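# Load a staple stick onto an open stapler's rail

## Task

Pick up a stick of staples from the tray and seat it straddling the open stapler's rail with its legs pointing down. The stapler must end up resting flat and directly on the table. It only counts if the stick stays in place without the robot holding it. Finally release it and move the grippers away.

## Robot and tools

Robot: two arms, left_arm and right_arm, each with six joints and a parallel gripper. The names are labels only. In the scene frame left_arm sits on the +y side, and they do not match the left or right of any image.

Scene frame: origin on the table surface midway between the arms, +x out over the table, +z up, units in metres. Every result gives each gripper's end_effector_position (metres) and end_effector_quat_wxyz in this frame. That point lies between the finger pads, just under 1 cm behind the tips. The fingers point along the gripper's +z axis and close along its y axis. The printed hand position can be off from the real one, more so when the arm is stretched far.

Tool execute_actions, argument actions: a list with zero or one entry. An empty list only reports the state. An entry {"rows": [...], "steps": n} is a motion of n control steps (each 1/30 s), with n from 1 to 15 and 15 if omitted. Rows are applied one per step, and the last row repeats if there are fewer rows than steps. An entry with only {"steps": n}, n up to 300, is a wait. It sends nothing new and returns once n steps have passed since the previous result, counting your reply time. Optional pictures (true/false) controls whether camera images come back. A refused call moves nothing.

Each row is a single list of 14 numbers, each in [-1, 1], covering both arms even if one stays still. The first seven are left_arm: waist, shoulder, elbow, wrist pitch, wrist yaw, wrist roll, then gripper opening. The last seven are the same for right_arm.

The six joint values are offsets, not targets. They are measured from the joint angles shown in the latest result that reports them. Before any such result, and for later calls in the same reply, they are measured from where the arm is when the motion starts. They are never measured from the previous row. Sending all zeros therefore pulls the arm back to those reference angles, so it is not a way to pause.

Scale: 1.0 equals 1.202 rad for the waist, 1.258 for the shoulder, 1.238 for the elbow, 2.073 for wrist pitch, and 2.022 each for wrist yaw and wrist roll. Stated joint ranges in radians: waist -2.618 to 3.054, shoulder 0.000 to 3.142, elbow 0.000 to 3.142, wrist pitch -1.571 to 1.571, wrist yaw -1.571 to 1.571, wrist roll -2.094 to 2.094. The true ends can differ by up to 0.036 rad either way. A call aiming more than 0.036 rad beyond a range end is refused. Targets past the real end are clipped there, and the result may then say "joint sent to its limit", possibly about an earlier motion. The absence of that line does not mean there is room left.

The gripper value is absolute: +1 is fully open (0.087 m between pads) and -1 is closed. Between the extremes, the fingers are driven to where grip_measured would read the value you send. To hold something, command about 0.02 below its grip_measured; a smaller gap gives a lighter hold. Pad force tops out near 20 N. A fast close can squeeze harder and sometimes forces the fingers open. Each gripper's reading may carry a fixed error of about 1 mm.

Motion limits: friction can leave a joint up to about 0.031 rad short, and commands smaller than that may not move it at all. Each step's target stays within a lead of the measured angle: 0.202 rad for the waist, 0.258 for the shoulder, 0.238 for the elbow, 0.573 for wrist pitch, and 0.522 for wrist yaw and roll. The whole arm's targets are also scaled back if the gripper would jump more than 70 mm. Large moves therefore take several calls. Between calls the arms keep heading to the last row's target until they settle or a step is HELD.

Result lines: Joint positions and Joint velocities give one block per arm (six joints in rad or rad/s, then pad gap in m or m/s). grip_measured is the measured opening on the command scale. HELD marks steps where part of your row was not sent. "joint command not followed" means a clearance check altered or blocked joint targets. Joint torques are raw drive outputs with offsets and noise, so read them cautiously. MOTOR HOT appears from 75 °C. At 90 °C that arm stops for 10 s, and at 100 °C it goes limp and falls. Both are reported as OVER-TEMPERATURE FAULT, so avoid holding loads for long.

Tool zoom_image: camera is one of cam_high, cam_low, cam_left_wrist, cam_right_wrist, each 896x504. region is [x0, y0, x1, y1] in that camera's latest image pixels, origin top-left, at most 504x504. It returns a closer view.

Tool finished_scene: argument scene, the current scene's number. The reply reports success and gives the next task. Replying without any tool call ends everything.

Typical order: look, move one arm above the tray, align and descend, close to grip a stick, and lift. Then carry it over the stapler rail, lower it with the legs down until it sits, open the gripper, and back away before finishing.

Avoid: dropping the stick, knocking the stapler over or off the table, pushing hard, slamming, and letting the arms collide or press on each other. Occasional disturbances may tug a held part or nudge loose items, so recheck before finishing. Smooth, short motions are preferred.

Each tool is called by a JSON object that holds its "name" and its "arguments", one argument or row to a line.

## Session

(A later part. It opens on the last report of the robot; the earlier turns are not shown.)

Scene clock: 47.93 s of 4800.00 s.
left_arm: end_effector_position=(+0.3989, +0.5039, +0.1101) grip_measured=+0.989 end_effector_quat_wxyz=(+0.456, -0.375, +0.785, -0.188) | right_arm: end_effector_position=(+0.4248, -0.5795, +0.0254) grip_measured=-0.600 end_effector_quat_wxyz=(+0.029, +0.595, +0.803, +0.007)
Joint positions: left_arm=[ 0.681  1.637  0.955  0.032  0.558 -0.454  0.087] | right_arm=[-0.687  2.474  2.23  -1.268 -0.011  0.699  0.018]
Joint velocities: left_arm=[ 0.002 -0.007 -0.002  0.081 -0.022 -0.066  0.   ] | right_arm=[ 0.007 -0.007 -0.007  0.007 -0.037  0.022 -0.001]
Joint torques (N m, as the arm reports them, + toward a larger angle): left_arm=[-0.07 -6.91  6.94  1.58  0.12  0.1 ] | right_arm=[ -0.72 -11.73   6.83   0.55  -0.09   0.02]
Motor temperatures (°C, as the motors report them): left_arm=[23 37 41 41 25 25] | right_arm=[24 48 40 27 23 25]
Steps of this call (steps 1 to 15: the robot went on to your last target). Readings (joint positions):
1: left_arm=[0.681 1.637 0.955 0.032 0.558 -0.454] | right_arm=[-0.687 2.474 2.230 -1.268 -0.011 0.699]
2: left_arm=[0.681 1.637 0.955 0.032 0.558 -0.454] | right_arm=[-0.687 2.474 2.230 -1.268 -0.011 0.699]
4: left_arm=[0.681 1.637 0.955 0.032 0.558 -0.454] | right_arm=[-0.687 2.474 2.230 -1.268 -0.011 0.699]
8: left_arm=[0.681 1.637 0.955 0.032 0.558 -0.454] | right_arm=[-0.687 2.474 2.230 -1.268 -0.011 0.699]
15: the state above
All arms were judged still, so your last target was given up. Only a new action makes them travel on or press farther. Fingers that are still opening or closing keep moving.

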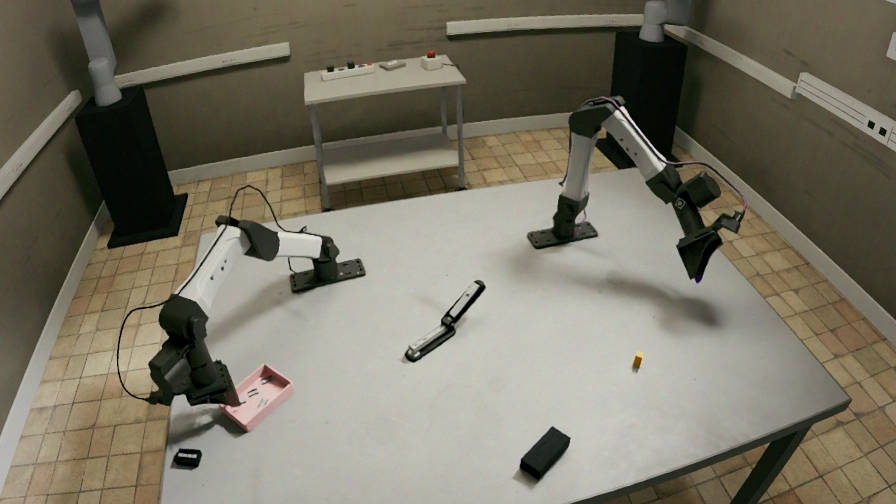

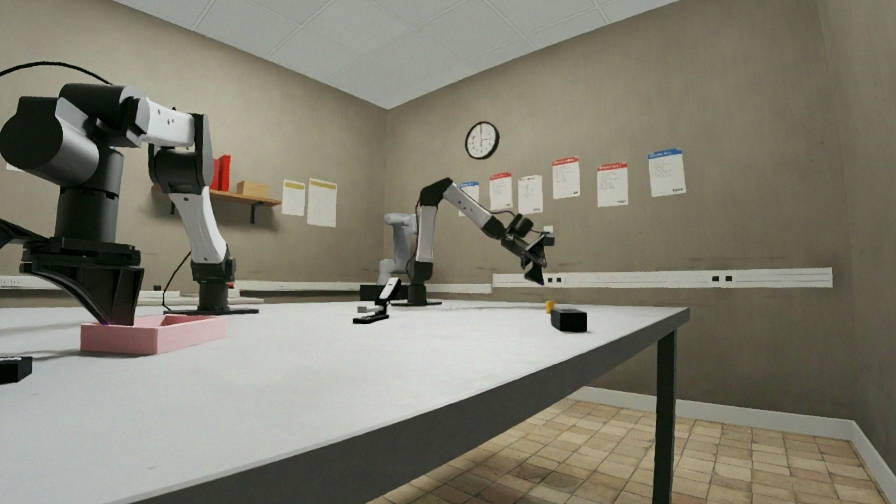

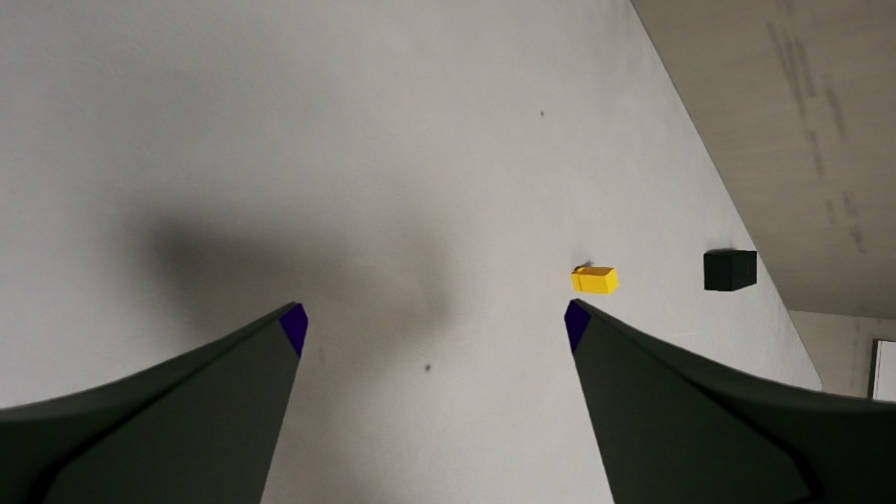

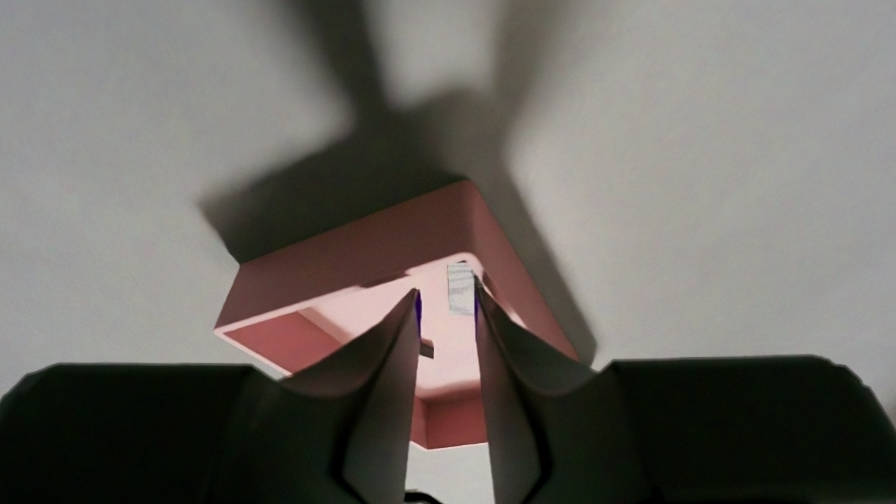

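{"name": "execute_actions", "arguments": {
  "actions": [
    {"rows": [[0,0,0,0,0,0,1,0,0.025,0,0,0,0,-0.6]],"steps":15}
  ],
  "pictures": false
}}

{"name": "execute_actions", "arguments": {
  "actions": [
    {"rows": [[0,0,0,0,0,0,1,0.015,0,0,0,0,0,-0.6],[0,0,0,0,0,0,1,0.02,0,0,0,0,0,-0.6],[0,0,0,0,0,0,1,0.025,0,0,0,0,0,-0.6],[0,0,0,0,0,0,1,0.03,0,0,0,0,0,-0.6],[0,0,0,0,0,0,1,0.035,0,0,0,0,0,-0.6]],"steps":15}
  ],
  "pictures": false
}}

{"name": "execute_actions", "arguments": {
  "actions": [
    {"rows": [[0,0,0,0,0,0,1,0,-0.04,0,0,0,0,-0.5]],"steps":15}
  ]
}}

{"name": "zoom_image", "arguments": {
  "camera": "cam_right_wrist",
  "region": [350, 180, 550, 380]
}}

Scene clock: 57.07 s of 4800.00 s.
left_arm: end_effector_position=(+0.3989, +0.5039, +0.1101) grip_measured=+0.989 end_effector_quat_wxyz=(+0.456, -0.375, +0.785, -0.188) | right_arm: end_effector_position=(+0.4242, -0.5790, +0.0217) grip_measured=-0.600 end_effector_quat_wxyz=(+0.025, +0.595, +0.803, +0.008)
Joint positions: left_arm=[ 0.681  1.637  0.955  0.032  0.558 -0.454  0.087] | right_arm=[-0.687  2.482  2.23  -1.268 -0.012  0.699  0.018]
Joint velocities: left_arm=[-0.002 -0.002 -0.002 -0.007 -0.037 -0.007  0.   ] | right_arm=[ 0.002 -0.012  0.007 -0.051 -0.007  0.022  0.001]
Joint torques (N m, as the arm reports them, + toward a larger angle): left_arm=[-0.06 -6.85  6.9   1.59  0.12  0.1 ] | right_arm=[ -0.29 -10.88   6.8    0.53  -0.11   0.02]
Motor temperatures (°C, as the motors report them): left_arm=[23 37 41 41 25 25] | right_arm=[24 49 40 27 23 25]
Steps of this call (steps 1 to 90: nothing new was sent; then 5.63 s passed at rest; steps 91 to 105: all 15 steps of this action). Readings (joint positions):
91: left_arm=[0.681 1.637 0.955 0.032 0.558 -0.454] | right_arm=[-0.687 2.475 2.230 -1.268 -0.011 0.699]
92: left_arm=[0.681 1.637 0.955 0.032 0.558 -0.454] | right_arm=[-0.687 2.477 2.230 -1.268 -0.011 0.699]
94: left_arm=[0.681 1.637 0.955 0.032 0.558 -0.454] | right_arm=[-0.687 2.482 2.230 -1.268 -0.012 0.699]
98: left_arm=[0.681 1.637 0.955 0.032 0.558 -0.454] | right_arm=[-0.687 2.482 2.230 -1.268 -0.012 0.699]
105: the state above

Scene clock: 57.57 s of 4800.00 s.
left_arm: end_effector_position=(+0.3989, +0.5039, +0.1101) grip_measured=+0.989 end_effector_quat_wxyz=(+0.456, -0.375, +0.785, -0.188) | right_arm: end_effector_position=(+0.4309, -0.5665, +0.0216) grip_measured=-0.600 end_effector_quat_wxyz=(+0.025, +0.582, +0.813, +0.005)
Joint positions: left_arm=[ 0.681  1.637  0.955  0.032  0.558 -0.454  0.087] | right_arm=[-0.654  2.482  2.23  -1.268 -0.006  0.699  0.018]
Joint velocities: left_arm=[ 0.012  0.007 -0.002 -0.11  -0.022  0.007  0.   ] | right_arm=[-0.007 -0.002 -0.012  0.081 -0.051 -0.037 -0.001]
Joint torques (N m, as the arm reports them, + toward a larger angle): left_arm=[ 0.03 -6.92  7.    1.59  0.12  0.07] | right_arm=[  0.46 -12.65   6.79   0.53  -0.17   0.03]
Motor temperatures (°C, as the motors report them): left_arm=[23 37 41 41 25 25] | right_arm=[24 49 40 27 23 25]
Steps of this call (steps 1 to 15: all 15 steps of this action). Readings (joint positions):
1: left_arm=[0.681 1.637 0.955 0.032 0.558 -0.454] | right_arm=[-0.687 2.482 2.230 -1.268 -0.012 0.699]
2: left_arm=[0.681 1.637 0.955 0.032 0.558 -0.454] | right_arm=[-0.686 2.482 2.230 -1.268 -0.011 0.699]
4: left_arm=[0.681 1.637 0.955 0.032 0.558 -0.454] | right_arm=[-0.681 2.482 2.230 -1.268 -0.008 0.699]
8: left_arm=[0.681 1.637 0.955 0.032 0.558 -0.454] | right_arm=[-0.663 2.482 2.230 -1.268 -0.006 0.699]
15: the state above

Scene clock: 58.07 s of 4800.00 s.
left_arm: end_effector_position=(+0.3989, +0.5039, +0.1101) grip_measured=+0.989 end_effector_quat_wxyz=(+0.456, -0.375, +0.785, -0.188) | right_arm: end_effector_position=(+0.4329, -0.5674, +0.0329) grip_measured=-0.500 end_effector_quat_wxyz=(+0.037, +0.581, +0.813, +0.007)
Joint positions: left_arm=[ 0.681  1.637  0.955  0.032  0.558 -0.454  0.087] | right_arm=[-0.654  2.457  2.23  -1.269 -0.007  0.699  0.022]
Joint velocities: left_arm=[-0.002 -0.007  0.017  0.037 -0.007 -0.007  0.001] | right_arm=[-0.002 -0.022 -0.012  0.051 -0.051  0.066  0.001]
Joint torques (N m, as the arm reports them, + toward a larger angle): left_arm=[-0.01 -6.89  6.91  1.6   0.11  0.11] | right_arm=[ -0.28 -14.48   6.86   0.59  -0.1    0.02]
Motor temperatures (°C, as the motors report them): left_arm=[23 37 41 41 25 25] | right_arm=[24 49 40 27 23 25]
Steps of this call (steps 1 to 15: all 15 steps of this action). Readings (joint positions):
1: left_arm=[0.681 1.637 0.955 0.032 0.558 -0.454] | right_arm=[-0.654 2.479 2.230 -1.268 -0.007 0.699]
2: left_arm=[0.681 1.637 0.955 0.032 0.558 -0.454] | right_arm=[-0.654 2.476 2.230 -1.269 -0.007 0.699]
4: left_arm=[0.681 1.637 0.955 0.032 0.558 -0.454] | right_arm=[-0.654 2.467 2.230 -1.269 -0.007 0.699]
8: left_arm=[0.681 1.637 0.955 0.032 0.558 -0.454] | right_arm=[-0.654 2.457 2.230 -1.269 -0.007 0.699]
15: the state above

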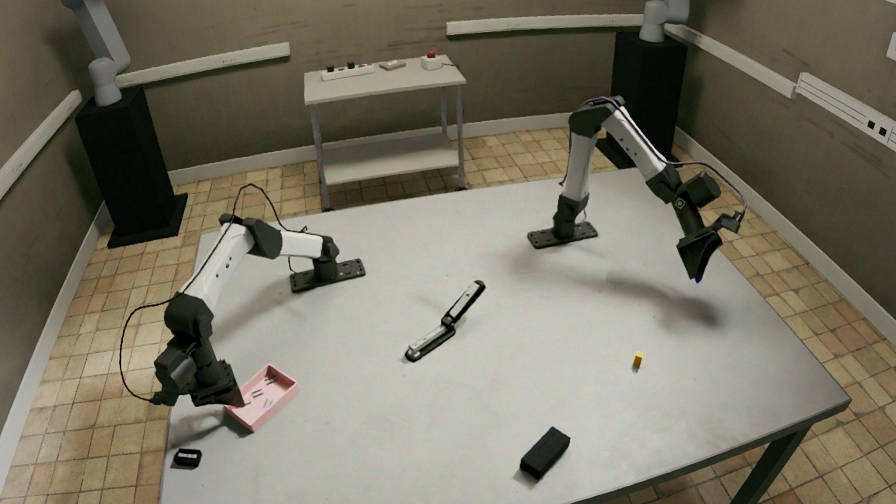

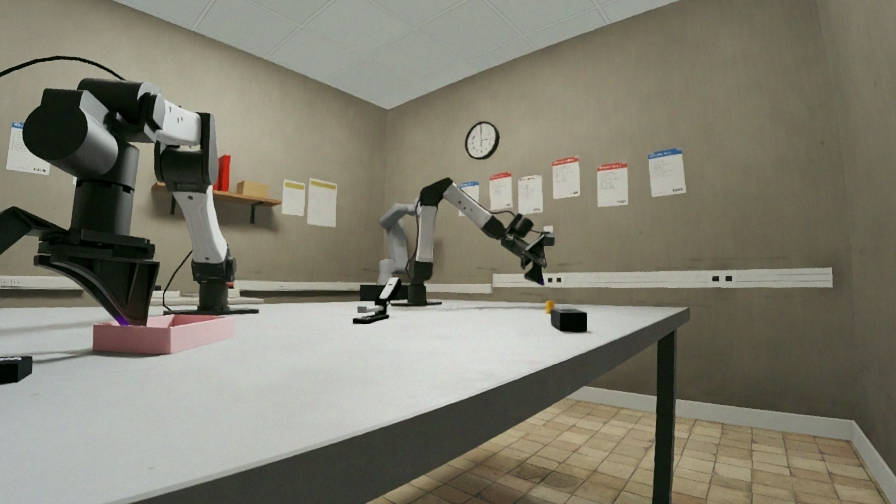

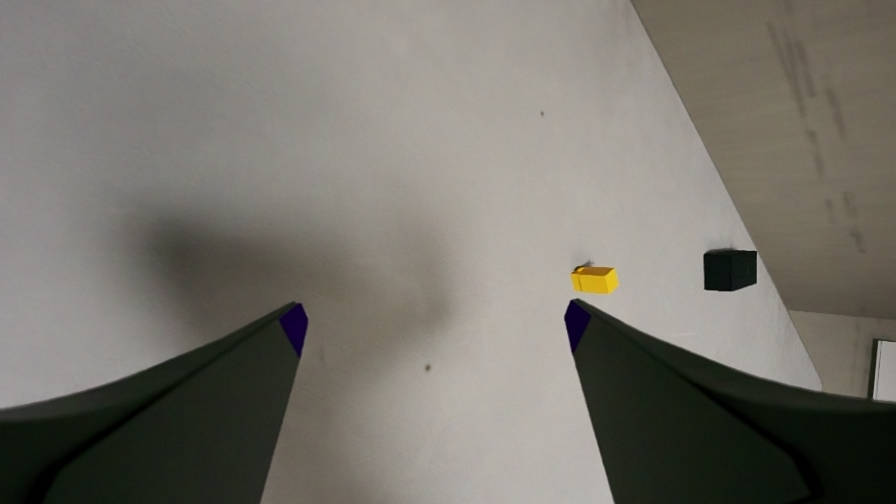

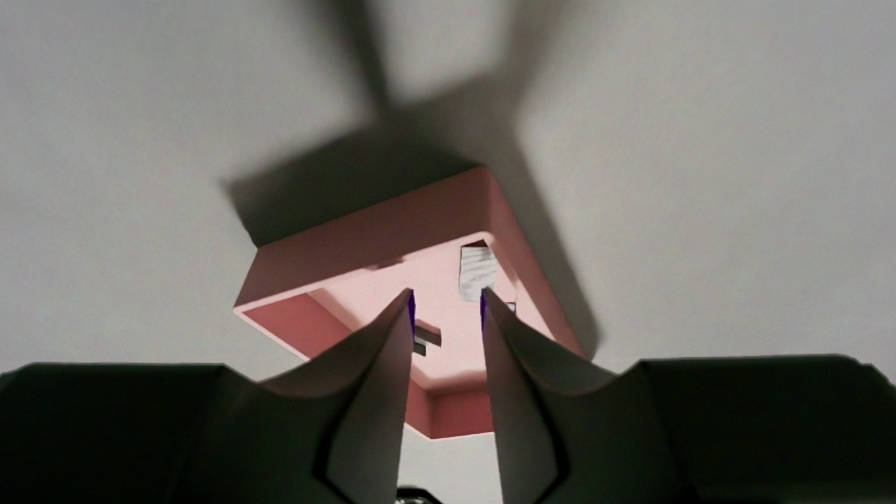

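Region (350, 180, 550, 380) of cam_right_wrist's 896x504 image, scaled by 2.520, with more detail than that image has.

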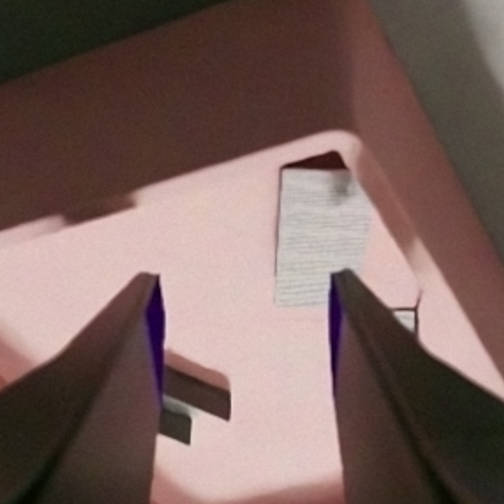

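{"name": "execute_actions", "arguments": {
  "actions": [
    {"rows": [[0,0,0,0,0,0,1,0,0,0,0.015,0,0,-0.17]],"steps":15}
  ],
  "pictures": false
}}

{"name": "execute_actions", "arguments": {
  "actions": [
    {"rows": [[0,0,0,0,0,0,1,0,0.03,0,0,0,0,-0.17]],"steps":15}
  ]
}}

{"name": "zoom_image", "arguments": {
  "camera": "cam_right_wrist",
  "region": [350, 180, 550, 380]
}}

Scene clock: 71.43 s of 4800.00 s.
left_arm: end_effector_position=(+0.3989, +0.5039, +0.1101) grip_measured=+0.989 end_effector_quat_wxyz=(+0.456, -0.375, +0.785, -0.188) | right_arm: end_effector_position=(+0.4347, -0.5686, +0.0328) grip_measured=-0.170 end_effector_quat_wxyz=(+0.042, +0.581, +0.813, +0.007)
Joint positions: left_arm=[ 0.681  1.637  0.955  0.032  0.558 -0.454  0.087] | right_arm=[-0.654  2.457  2.23  -1.26  -0.007  0.699  0.036]
Joint velocities: left_arm=[ 0.002 -0.012  0.002 -0.007 -0.007 -0.051 -0.001] | right_arm=[-0.007 -0.027 -0.002  0.007 -0.007 -0.11  -0.   ]
Joint torques (N m, as the arm reports them, + toward a larger angle): left_arm=[-0.03 -6.99  6.96  1.6   0.11  0.08] | right_arm=[ -0.3  -12.6    6.87   0.84  -0.12   0.01]
Motor temperatures (°C, as the motors report them): left_arm=[23 37 42 41 25 25] | right_arm=[24 53 40 27 23 25]
Steps of this call (steps 1 to 15: the robot went on to your last target; steps 16 to 90: nothing new was sent; then 9.87 s passed at rest; steps 91 to 105: all 15 steps of this action). Readings (joint positions):
91: left_arm=[0.681 1.637 0.955 0.032 0.558 -0.454] | right_arm=[-0.654 2.457 2.230 -1.268 -0.007 0.699]
92: left_arm=[0.681 1.637 0.955 0.032 0.558 -0.454] | right_arm=[-0.654 2.457 2.230 -1.266 -0.007 0.699]
94: left_arm=[0.681 1.637 0.955 0.032 0.558 -0.454] | right_arm=[-0.654 2.457 2.230 -1.263 -0.007 0.699]
98: left_arm=[0.681 1.637 0.955 0.032 0.558 -0.454] | right_arm=[-0.654 2.457 2.230 -1.261 -0.007 0.699]
105: the state above

Scene clock: 71.93 s of 4800.00 s.
left_arm: end_effector_position=(+0.3989, +0.5039, +0.1101) grip_measured=+0.989 end_effector_quat_wxyz=(+0.456, -0.375, +0.785, -0.188) | right_arm: end_effector_position=(+0.4331, -0.5675, +0.0225) grip_measured=-0.170 end_effector_quat_wxyz=(+0.030, +0.582, +0.813, +0.006)
Joint positions: left_arm=[ 0.681  1.637  0.955  0.032  0.558 -0.454  0.087] | right_arm=[-0.654  2.48   2.23  -1.26  -0.008  0.699  0.036]
Joint velocities: left_arm=[ 0.002 -0.017  0.002  0.007 -0.037  0.037  0.001] | right_arm=[-0.007 -0.012  0.002 -0.007 -0.037  0.007  0.001]
Joint torques (N m, as the arm reports them, + toward a larger angle): left_arm=[-0.05 -6.87  7.04  1.59  0.09  0.09] | right_arm=[ -0.31 -11.6    6.79   0.55  -0.12   0.02]
Motor temperatures (°C, as the motors report them): left_arm=[23 37 42 41 25 25] | right_arm=[24 53 40 27 23 25]
Steps of this call (steps 1 to 15: all 15 steps of this action). Readings (joint positions):
1: left_arm=[0.681 1.637 0.955 0.032 0.558 -0.454] | right_arm=[-0.654 2.459 2.230 -1.260 -0.007 0.699]
2: left_arm=[0.681 1.637 0.955 0.032 0.558 -0.454] | right_arm=[-0.654 2.461 2.230 -1.260 -0.007 0.699]
4: left_arm=[0.681 1.637 0.955 0.032 0.558 -0.454] | right_arm=[-0.654 2.469 2.230 -1.260 -0.007 0.699]
8: left_arm=[0.681 1.637 0.955 0.032 0.558 -0.454] | right_arm=[-0.654 2.480 2.230 -1.260 -0.008 0.699]
15: the state above

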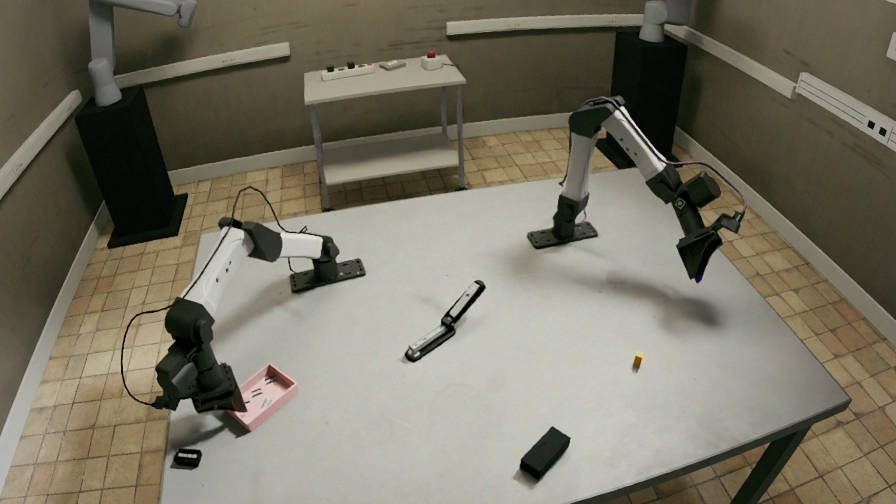

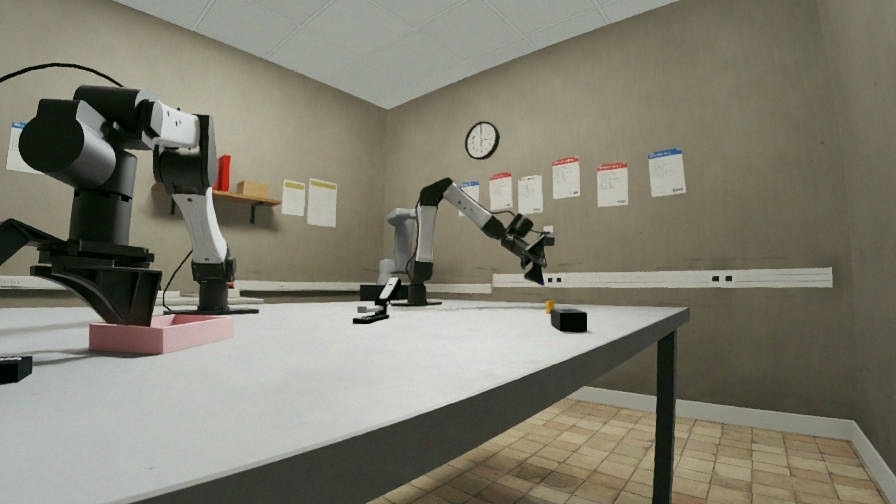

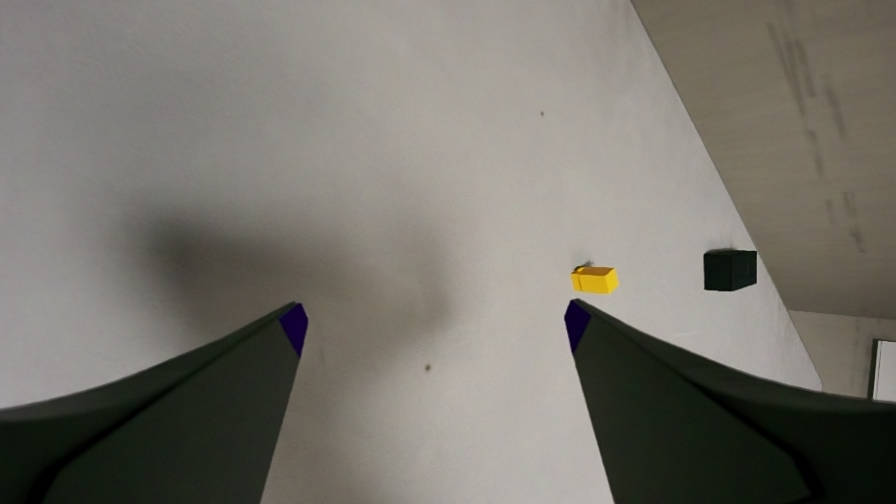

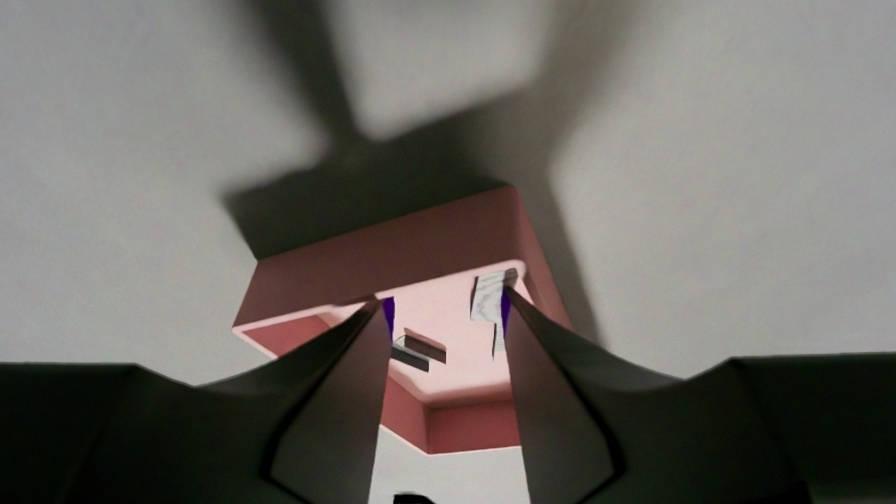

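Region (350, 180, 550, 380) of cam_right_wrist's 896x504 image, scaled by 2.520, with more detail than that image has.

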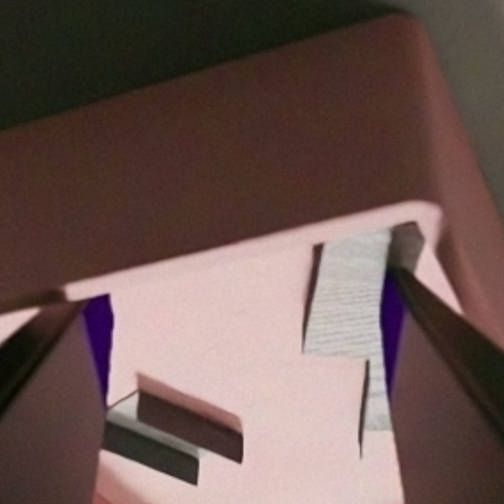

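{"name": "execute_actions", "arguments": {
  "actions": [
    {"rows": [[0,0,0,0,0,0,1,0,0,0,0,0,0,-0.22],[0,0,0,0,0,0,1,0,0,0,0,0,0,-0.27],[0,0,0,0,0,0,1,0,0,0,0,0,0,-0.32],[0,0,0,0,0,0,1,0,0,0,0,0,0,-0.37],[0,0,0,0,0,0,1,0,0,0,0,0,0,-0.42],[0,0,0,0,0,0,1,0,0,0,0,0,0,-0.47]],"steps":15}
  ]
}}

{"name": "zoom_image", "arguments": {
  "camera": "cam_right_wrist",
  "region": [350, 180, 550, 380]
}}

Scene clock: 88.13 s of 4800.00 s.
left_arm: end_effector_position=(+0.3989, +0.5039, +0.1101) grip_measured=+0.989 end_effector_quat_wxyz=(+0.456, -0.375, +0.785, -0.188) | right_arm: end_effector_position=(+0.4329, -0.5676, +0.0225) grip_measured=-0.470 end_effector_quat_wxyz=(+0.030, +0.582, +0.813, +0.006)
Joint positions: left_arm=[ 0.681  1.637  0.955  0.032  0.558 -0.454  0.087] | right_arm=[-0.654  2.48   2.23  -1.26  -0.007  0.699  0.023]
Joint velocities: left_arm=[ 0.002 -0.007 -0.002  0.022  0.066 -0.007 -0.001] | right_arm=[ 0.002 -0.032  0.002  0.007 -0.022 -0.066 -0.   ]
Joint torques (N m, as the arm reports them, + toward a larger angle): left_arm=[ 0.03 -6.92  7.04  1.59  0.14  0.1 ] | right_arm=[ -0.29 -12.68   6.83   0.55  -0.12   0.02]
Motor temperatures (°C, as the motors report them): left_arm=[23 37 42 41 25 25] | right_arm=[24 53 40 27 23 25]
Steps of this call (steps 1 to 15: the robot went on to your last target; steps 16 to 90: nothing new was sent; then 12.70 s passed at rest; steps 91 to 105: all 15 steps of this action). Readings (joint positions):
91: left_arm=[0.681 1.637 0.955 0.032 0.558 -0.454] | right_arm=[-0.654 2.480 2.230 -1.260 -0.007 0.699]
92: left_arm=[0.681 1.637 0.955 0.032 0.558 -0.454] | right_arm=[-0.654 2.480 2.230 -1.260 -0.007 0.699]
94: left_arm=[0.681 1.637 0.955 0.032 0.558 -0.454] | right_arm=[-0.654 2.480 2.230 -1.260 -0.007 0.699]
98: left_arm=[0.681 1.637 0.955 0.032 0.558 -0.454] | right_arm=[-0.654 2.480 2.230 -1.260 -0.007 0.699]
105: the state above

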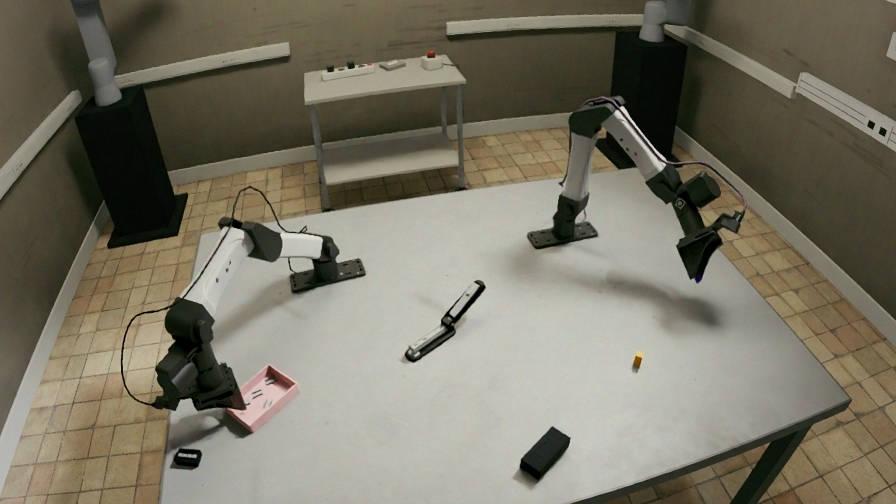

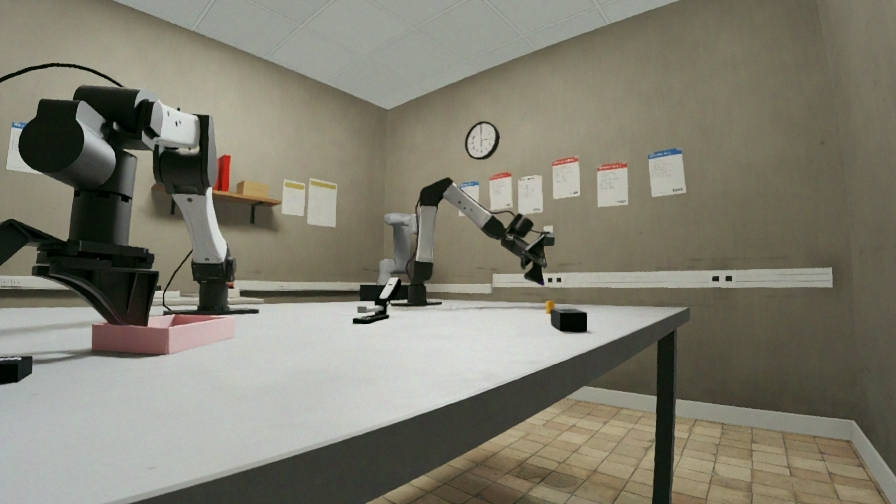

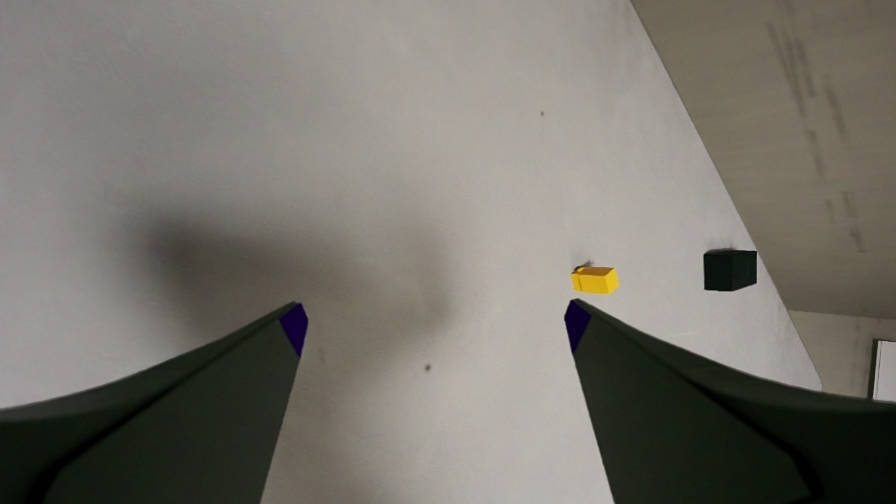

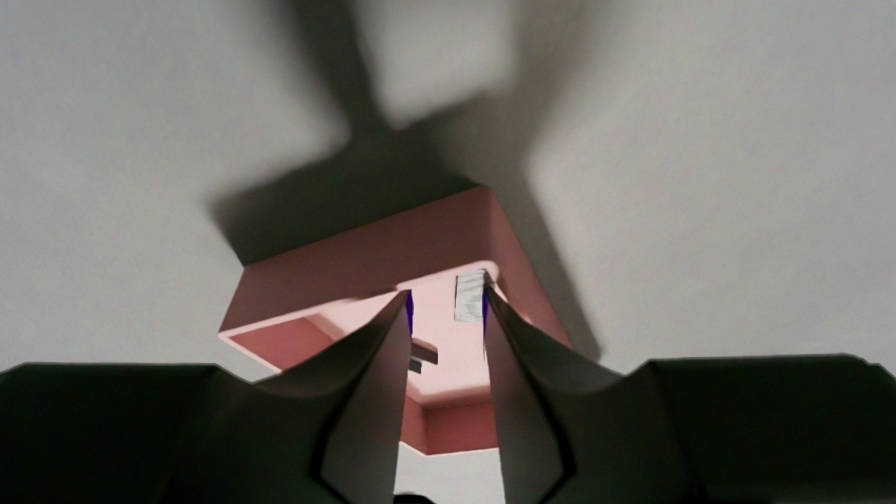

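Region (350, 180, 550, 380) of cam_right_wrist's 896x504 image, scaled by 2.520, with more detail than that image has.

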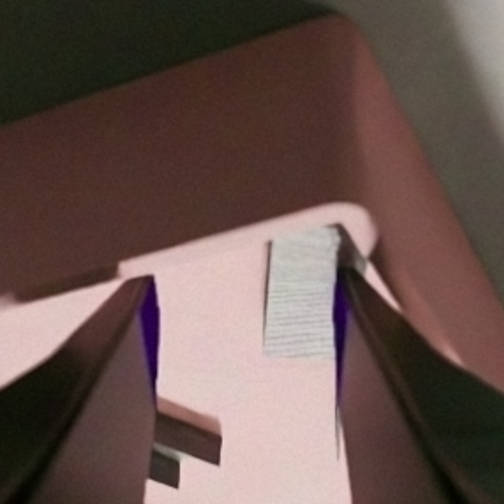

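{"name": "execute_actions", "arguments": {
  "actions": [
    {"rows": [[0,0,0,0,0,0,1,0,-0.08,0,0,0,0,-0.5]],"steps":15}
  ],
  "pictures": false
}}

{"name": "execute_actions", "arguments": {
  "actions": [
    {"rows": [[0,0,0,0,0,0,1,0.08,0,0,0,0.17,0,-0.5]],"steps":15}
  ],
  "pictures": false
}}

{"name": "execute_actions", "arguments": {
  "actions": [
    {"steps":15}
  ]
}}

Scene clock: 111.03 s of 4800.00 s.
left_arm: end_effector_position=(+0.3989, +0.5039, +0.1101) grip_measured=+0.989 end_effector_quat_wxyz=(+0.456, -0.375, +0.785, -0.188) | right_arm: end_effector_position=(+0.4380, -0.5706, +0.0636) grip_measured=-0.500 end_effector_quat_wxyz=(+0.075, +0.580, +0.811, +0.009)
Joint positions: left_arm=[ 0.681  1.637  0.955  0.032  0.558 -0.454  0.087] | right_arm=[-0.654  2.388  2.23  -1.262 -0.007  0.699  0.022]
Joint velocities: left_arm=[ 0.012 -0.012  0.002 -0.081 -0.022  0.022 -0.   ] | right_arm=[-0.022 -0.007 -0.022 -0.066 -0.007  0.022 -0.   ]
Joint torques (N m, as the arm reports them, + toward a larger angle): left_arm=[ 0.   -6.95  7.01  1.59  0.1   0.08] | right_arm=[ -0.31 -12.97   6.94   0.77  -0.11   0.02]
Motor temperatures (°C, as the motors report them): left_arm=[23 38 43 42 25 25] | right_arm=[24 54 40 27 23 25]
Steps of this call (steps 1 to 15: the robot went on to your last target; steps 16 to 90: nothing new was sent; then 19.40 s passed at rest; steps 91 to 105: all 15 steps of this action). Readings (joint positions):
91: left_arm=[0.681 1.637 0.955 0.032 0.558 -0.454] | right_arm=[-0.654 2.473 2.230 -1.261 -0.007 0.699]
92: left_arm=[0.681 1.637 0.955 0.032 0.558 -0.454] | right_arm=[-0.654 2.465 2.230 -1.262 -0.007 0.699]
94: left_arm=[0.681 1.637 0.955 0.032 0.558 -0.454] | right_arm=[-0.654 2.436 2.230 -1.262 -0.007 0.699]
98: left_arm=[0.681 1.637 0.955 0.032 0.558 -0.454] | right_arm=[-0.654 2.391 2.230 -1.262 -0.007 0.699]
105: the state above

Scene clock: 111.53 s of 4800.00 s.
left_arm: end_effector_position=(+0.3989, +0.5039, +0.1101) grip_measured=+0.989 end_effector_quat_wxyz=(+0.456, -0.375, +0.785, -0.188) | right_arm: end_effector_position=(+0.4338, -0.5784, +0.0637) grip_measured=-0.500 end_effector_quat_wxyz=(+0.094, +0.541, +0.823, -0.146)
Joint positions: left_arm=[ 0.681  1.637  0.955  0.032  0.558 -0.454  0.087] | right_arm=[-0.552  2.388  2.23  -1.262  0.316  0.699  0.022]
Joint velocities: left_arm=[-0.007  0.017  0.032 -0.007 -0.037 -0.051 -0.   ] | right_arm=[-0.017 -0.002  0.017 -0.037  0.095  0.066 -0.001]
Joint torques (N m, as the arm reports them, + toward a larger angle): left_arm=[-0.01 -6.93  7.04  1.58  0.12  0.08] | right_arm=[ -0.72 -12.29   6.92   0.73   0.1    0.03]
Motor temperatures (°C, as the motors report them): left_arm=[23 38 43 42 25 25] | right_arm=[24 54 40 27 23 25]
Steps of this call (steps 1 to 15: all 15 steps of this action). Readings (joint positions):
1: left_arm=[0.681 1.637 0.955 0.032 0.558 -0.454] | right_arm=[-0.645 2.388 2.230 -1.262 0.044 0.699]
2: left_arm=[0.681 1.637 0.955 0.032 0.558 -0.454] | right_arm=[-0.633 2.388 2.230 -1.262 0.107 0.699]
4: left_arm=[0.681 1.637 0.955 0.032 0.558 -0.454] | right_arm=[-0.596 2.388 2.230 -1.262 0.191 0.699]
8: left_arm=[0.681 1.637 0.955 0.032 0.558 -0.454] | right_arm=[-0.546 2.388 2.230 -1.262 0.268 0.699]
15: the state above

Scene clock: 112.03 s of 4800.00 s.
left_arm: end_effector_position=(+0.3989, +0.5039, +0.1101) grip_measured=+0.989 end_effector_quat_wxyz=(+0.456, -0.375, +0.785, -0.188) | right_arm: end_effector_position=(+0.4328, -0.5805, +0.0641) grip_measured=-0.500 end_effector_quat_wxyz=(+0.094, +0.541, +0.822, -0.152)
Joint positions: left_arm=[ 0.681  1.637  0.955  0.032  0.558 -0.454  0.087] | right_arm=[-0.552  2.388  2.23  -1.262  0.328  0.699  0.022]
Joint velocities: left_arm=[-0.002  0.002  0.007  0.051 -0.007 -0.022 -0.001] | right_arm=[ 0.007  0.017 -0.007 -0.007 -0.037 -0.037  0.   ]
Joint torques (N m, as the arm reports them, + toward a larger angle): left_arm=[-0.04 -6.91  6.96  1.61  0.11  0.08] | right_arm=[ -0.81 -12.3    6.95   0.74   0.13   0.03]
Motor temperatures (°C, as the motors report them): left_arm=[23 38 43 42 25 25] | right_arm=[24 54 40 27 23 25]
Steps of this call (steps 1 to 15: the robot went on to your last target). Readings (joint positions):
1: left_arm=[0.681 1.637 0.955 0.032 0.558 -0.454] | right_arm=[-0.552 2.388 2.230 -1.262 0.319 0.699]
2: left_arm=[0.681 1.637 0.955 0.032 0.558 -0.454] | right_arm=[-0.552 2.388 2.230 -1.262 0.321 0.699]
4: left_arm=[0.681 1.637 0.955 0.032 0.558 -0.454] | right_arm=[-0.552 2.388 2.230 -1.262 0.324 0.699]
8: left_arm=[0.681 1.637 0.955 0.032 0.558 -0.454] | right_arm=[-0.552 2.388 2.230 -1.262 0.327 0.699]
15: the state above

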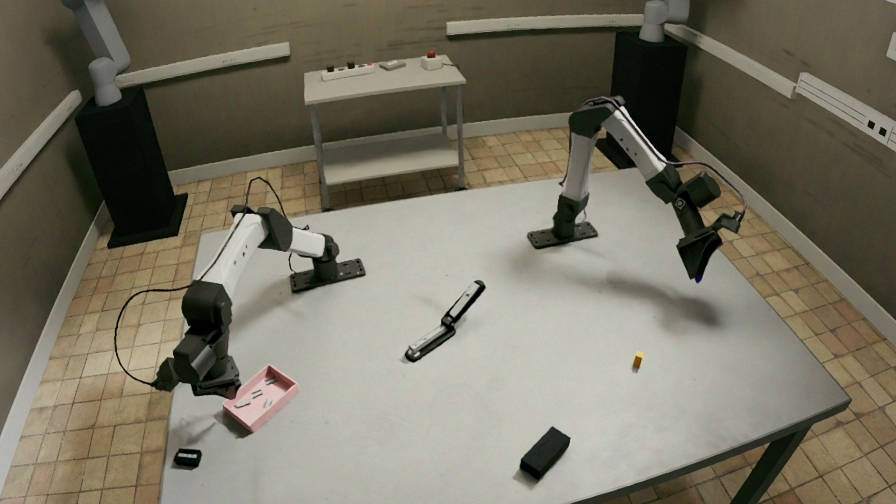

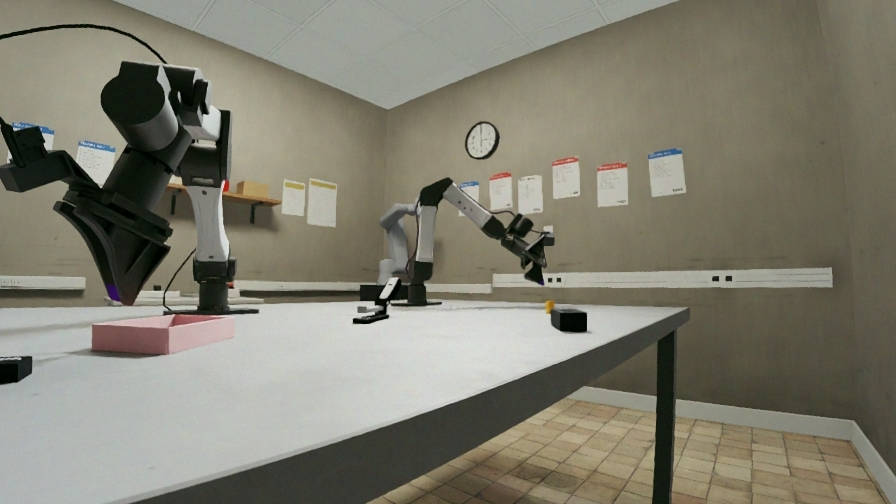

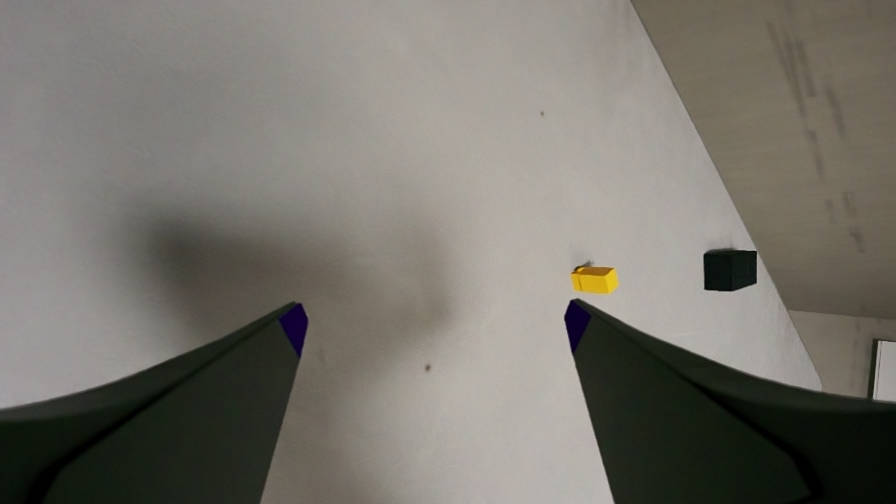

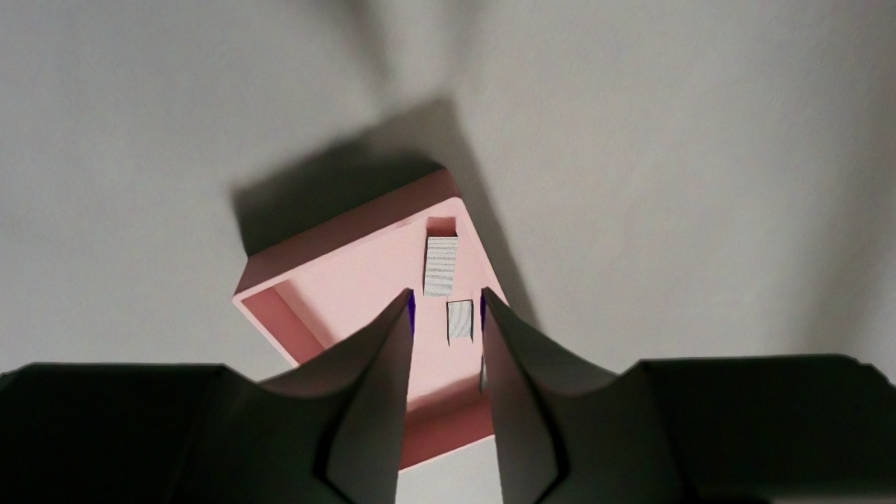

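{"name": "execute_actions", "arguments": {
  "actions": [
    {"rows": [[0,0,0,0,0,0,1,0.02,0.06,0,0,0,0,-0.55]],"steps":15}
  ]
}}

{"name": "zoom_image", "arguments": {
  "camera": "cam_right_wrist",
  "region": [350, 180, 550, 380]
}}

Scene clock: 122.27 s of 4800.00 s.
left_arm: end_effector_position=(+0.3989, +0.5039, +0.1101) grip_measured=+0.989 end_effector_quat_wxyz=(+0.456, -0.375, +0.785, -0.188) | right_arm: end_effector_position=(+0.4325, -0.5706, +0.0288) grip_measured=-0.550 end_effector_quat_wxyz=(+0.058, +0.529, +0.832, -0.157)
Joint positions: left_arm=[ 0.681  1.637  0.955  0.032  0.558 -0.454  0.087] | right_arm=[-0.533  2.467  2.23  -1.261  0.329  0.699  0.02 ]
Joint velocities: left_arm=[-0.017  0.007 -0.002  0.051  0.051  0.022 -0.001] | right_arm=[ 0.002  0.012 -0.007  0.066 -0.007 -0.081 -0.001]
Joint torques (N m, as the arm reports them, + toward a larger angle): left_arm=[ 0.07 -6.99  6.95  1.62  0.12  0.09] | right_arm=[  0.1  -12.92   6.83   0.56   0.05   0.04]
Motor temperatures (°C, as the motors report them): left_arm=[23 38 43 42 25 25] | right_arm=[24 54 40 27 23 25]
Steps of this call (steps 1 to 15: the robot went on to your last target; steps 16 to 90: nothing new was sent; then 6.73 s passed at rest; steps 91 to 105: all 15 steps of this action). Readings (joint positions):
91: left_arm=[0.681 1.637 0.955 0.032 0.558 -0.454] | right_arm=[-0.551 2.393 2.230 -1.262 0.329 0.699]
92: left_arm=[0.681 1.637 0.955 0.032 0.558 -0.454] | right_arm=[-0.549 2.400 2.230 -1.261 0.329 0.699]
94: left_arm=[0.681 1.637 0.955 0.032 0.558 -0.454] | right_arm=[-0.543 2.425 2.230 -1.261 0.329 0.699]
98: left_arm=[0.681 1.637 0.955 0.032 0.558 -0.454] | right_arm=[-0.533 2.464 2.230 -1.261 0.329 0.699]
105: the state above

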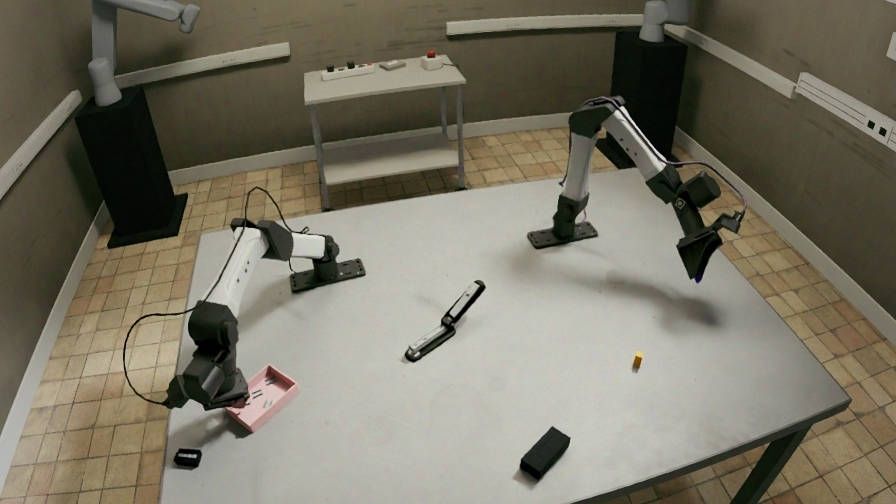

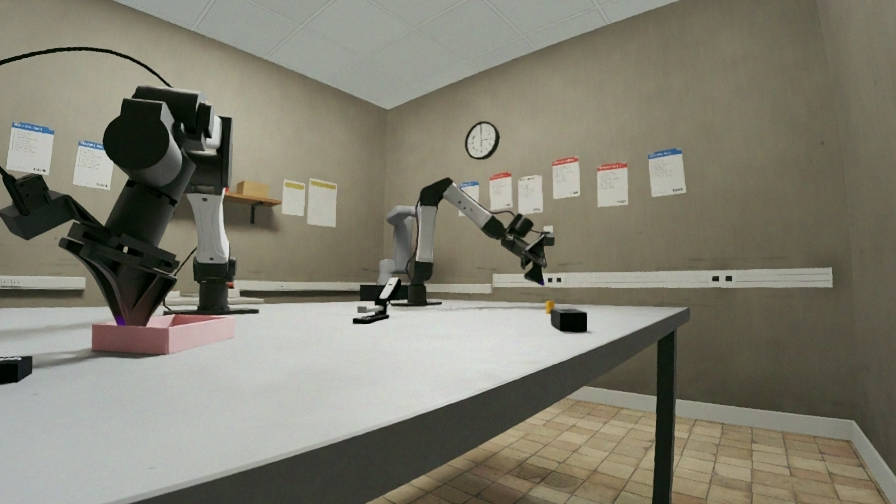

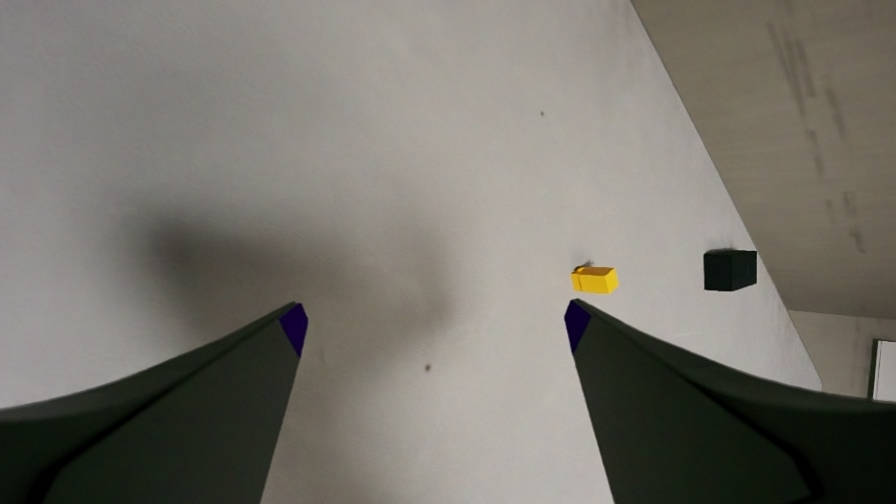

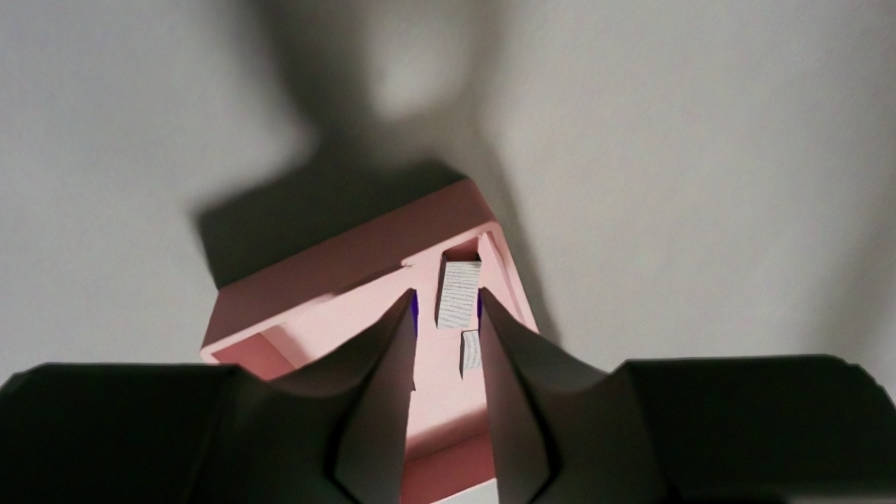

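Region (350, 180, 550, 380) of cam_right_wrist's 896x504 image, scaled by 2.520, with more detail than that image has.

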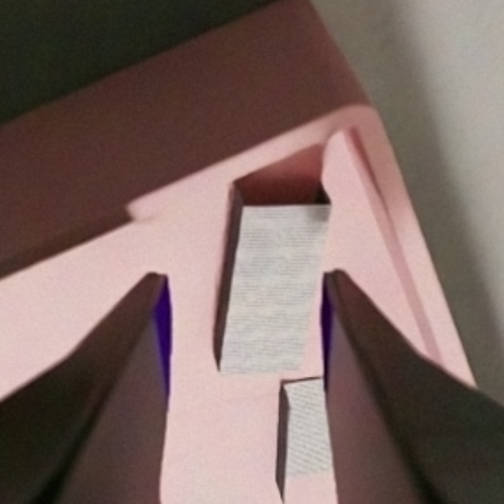

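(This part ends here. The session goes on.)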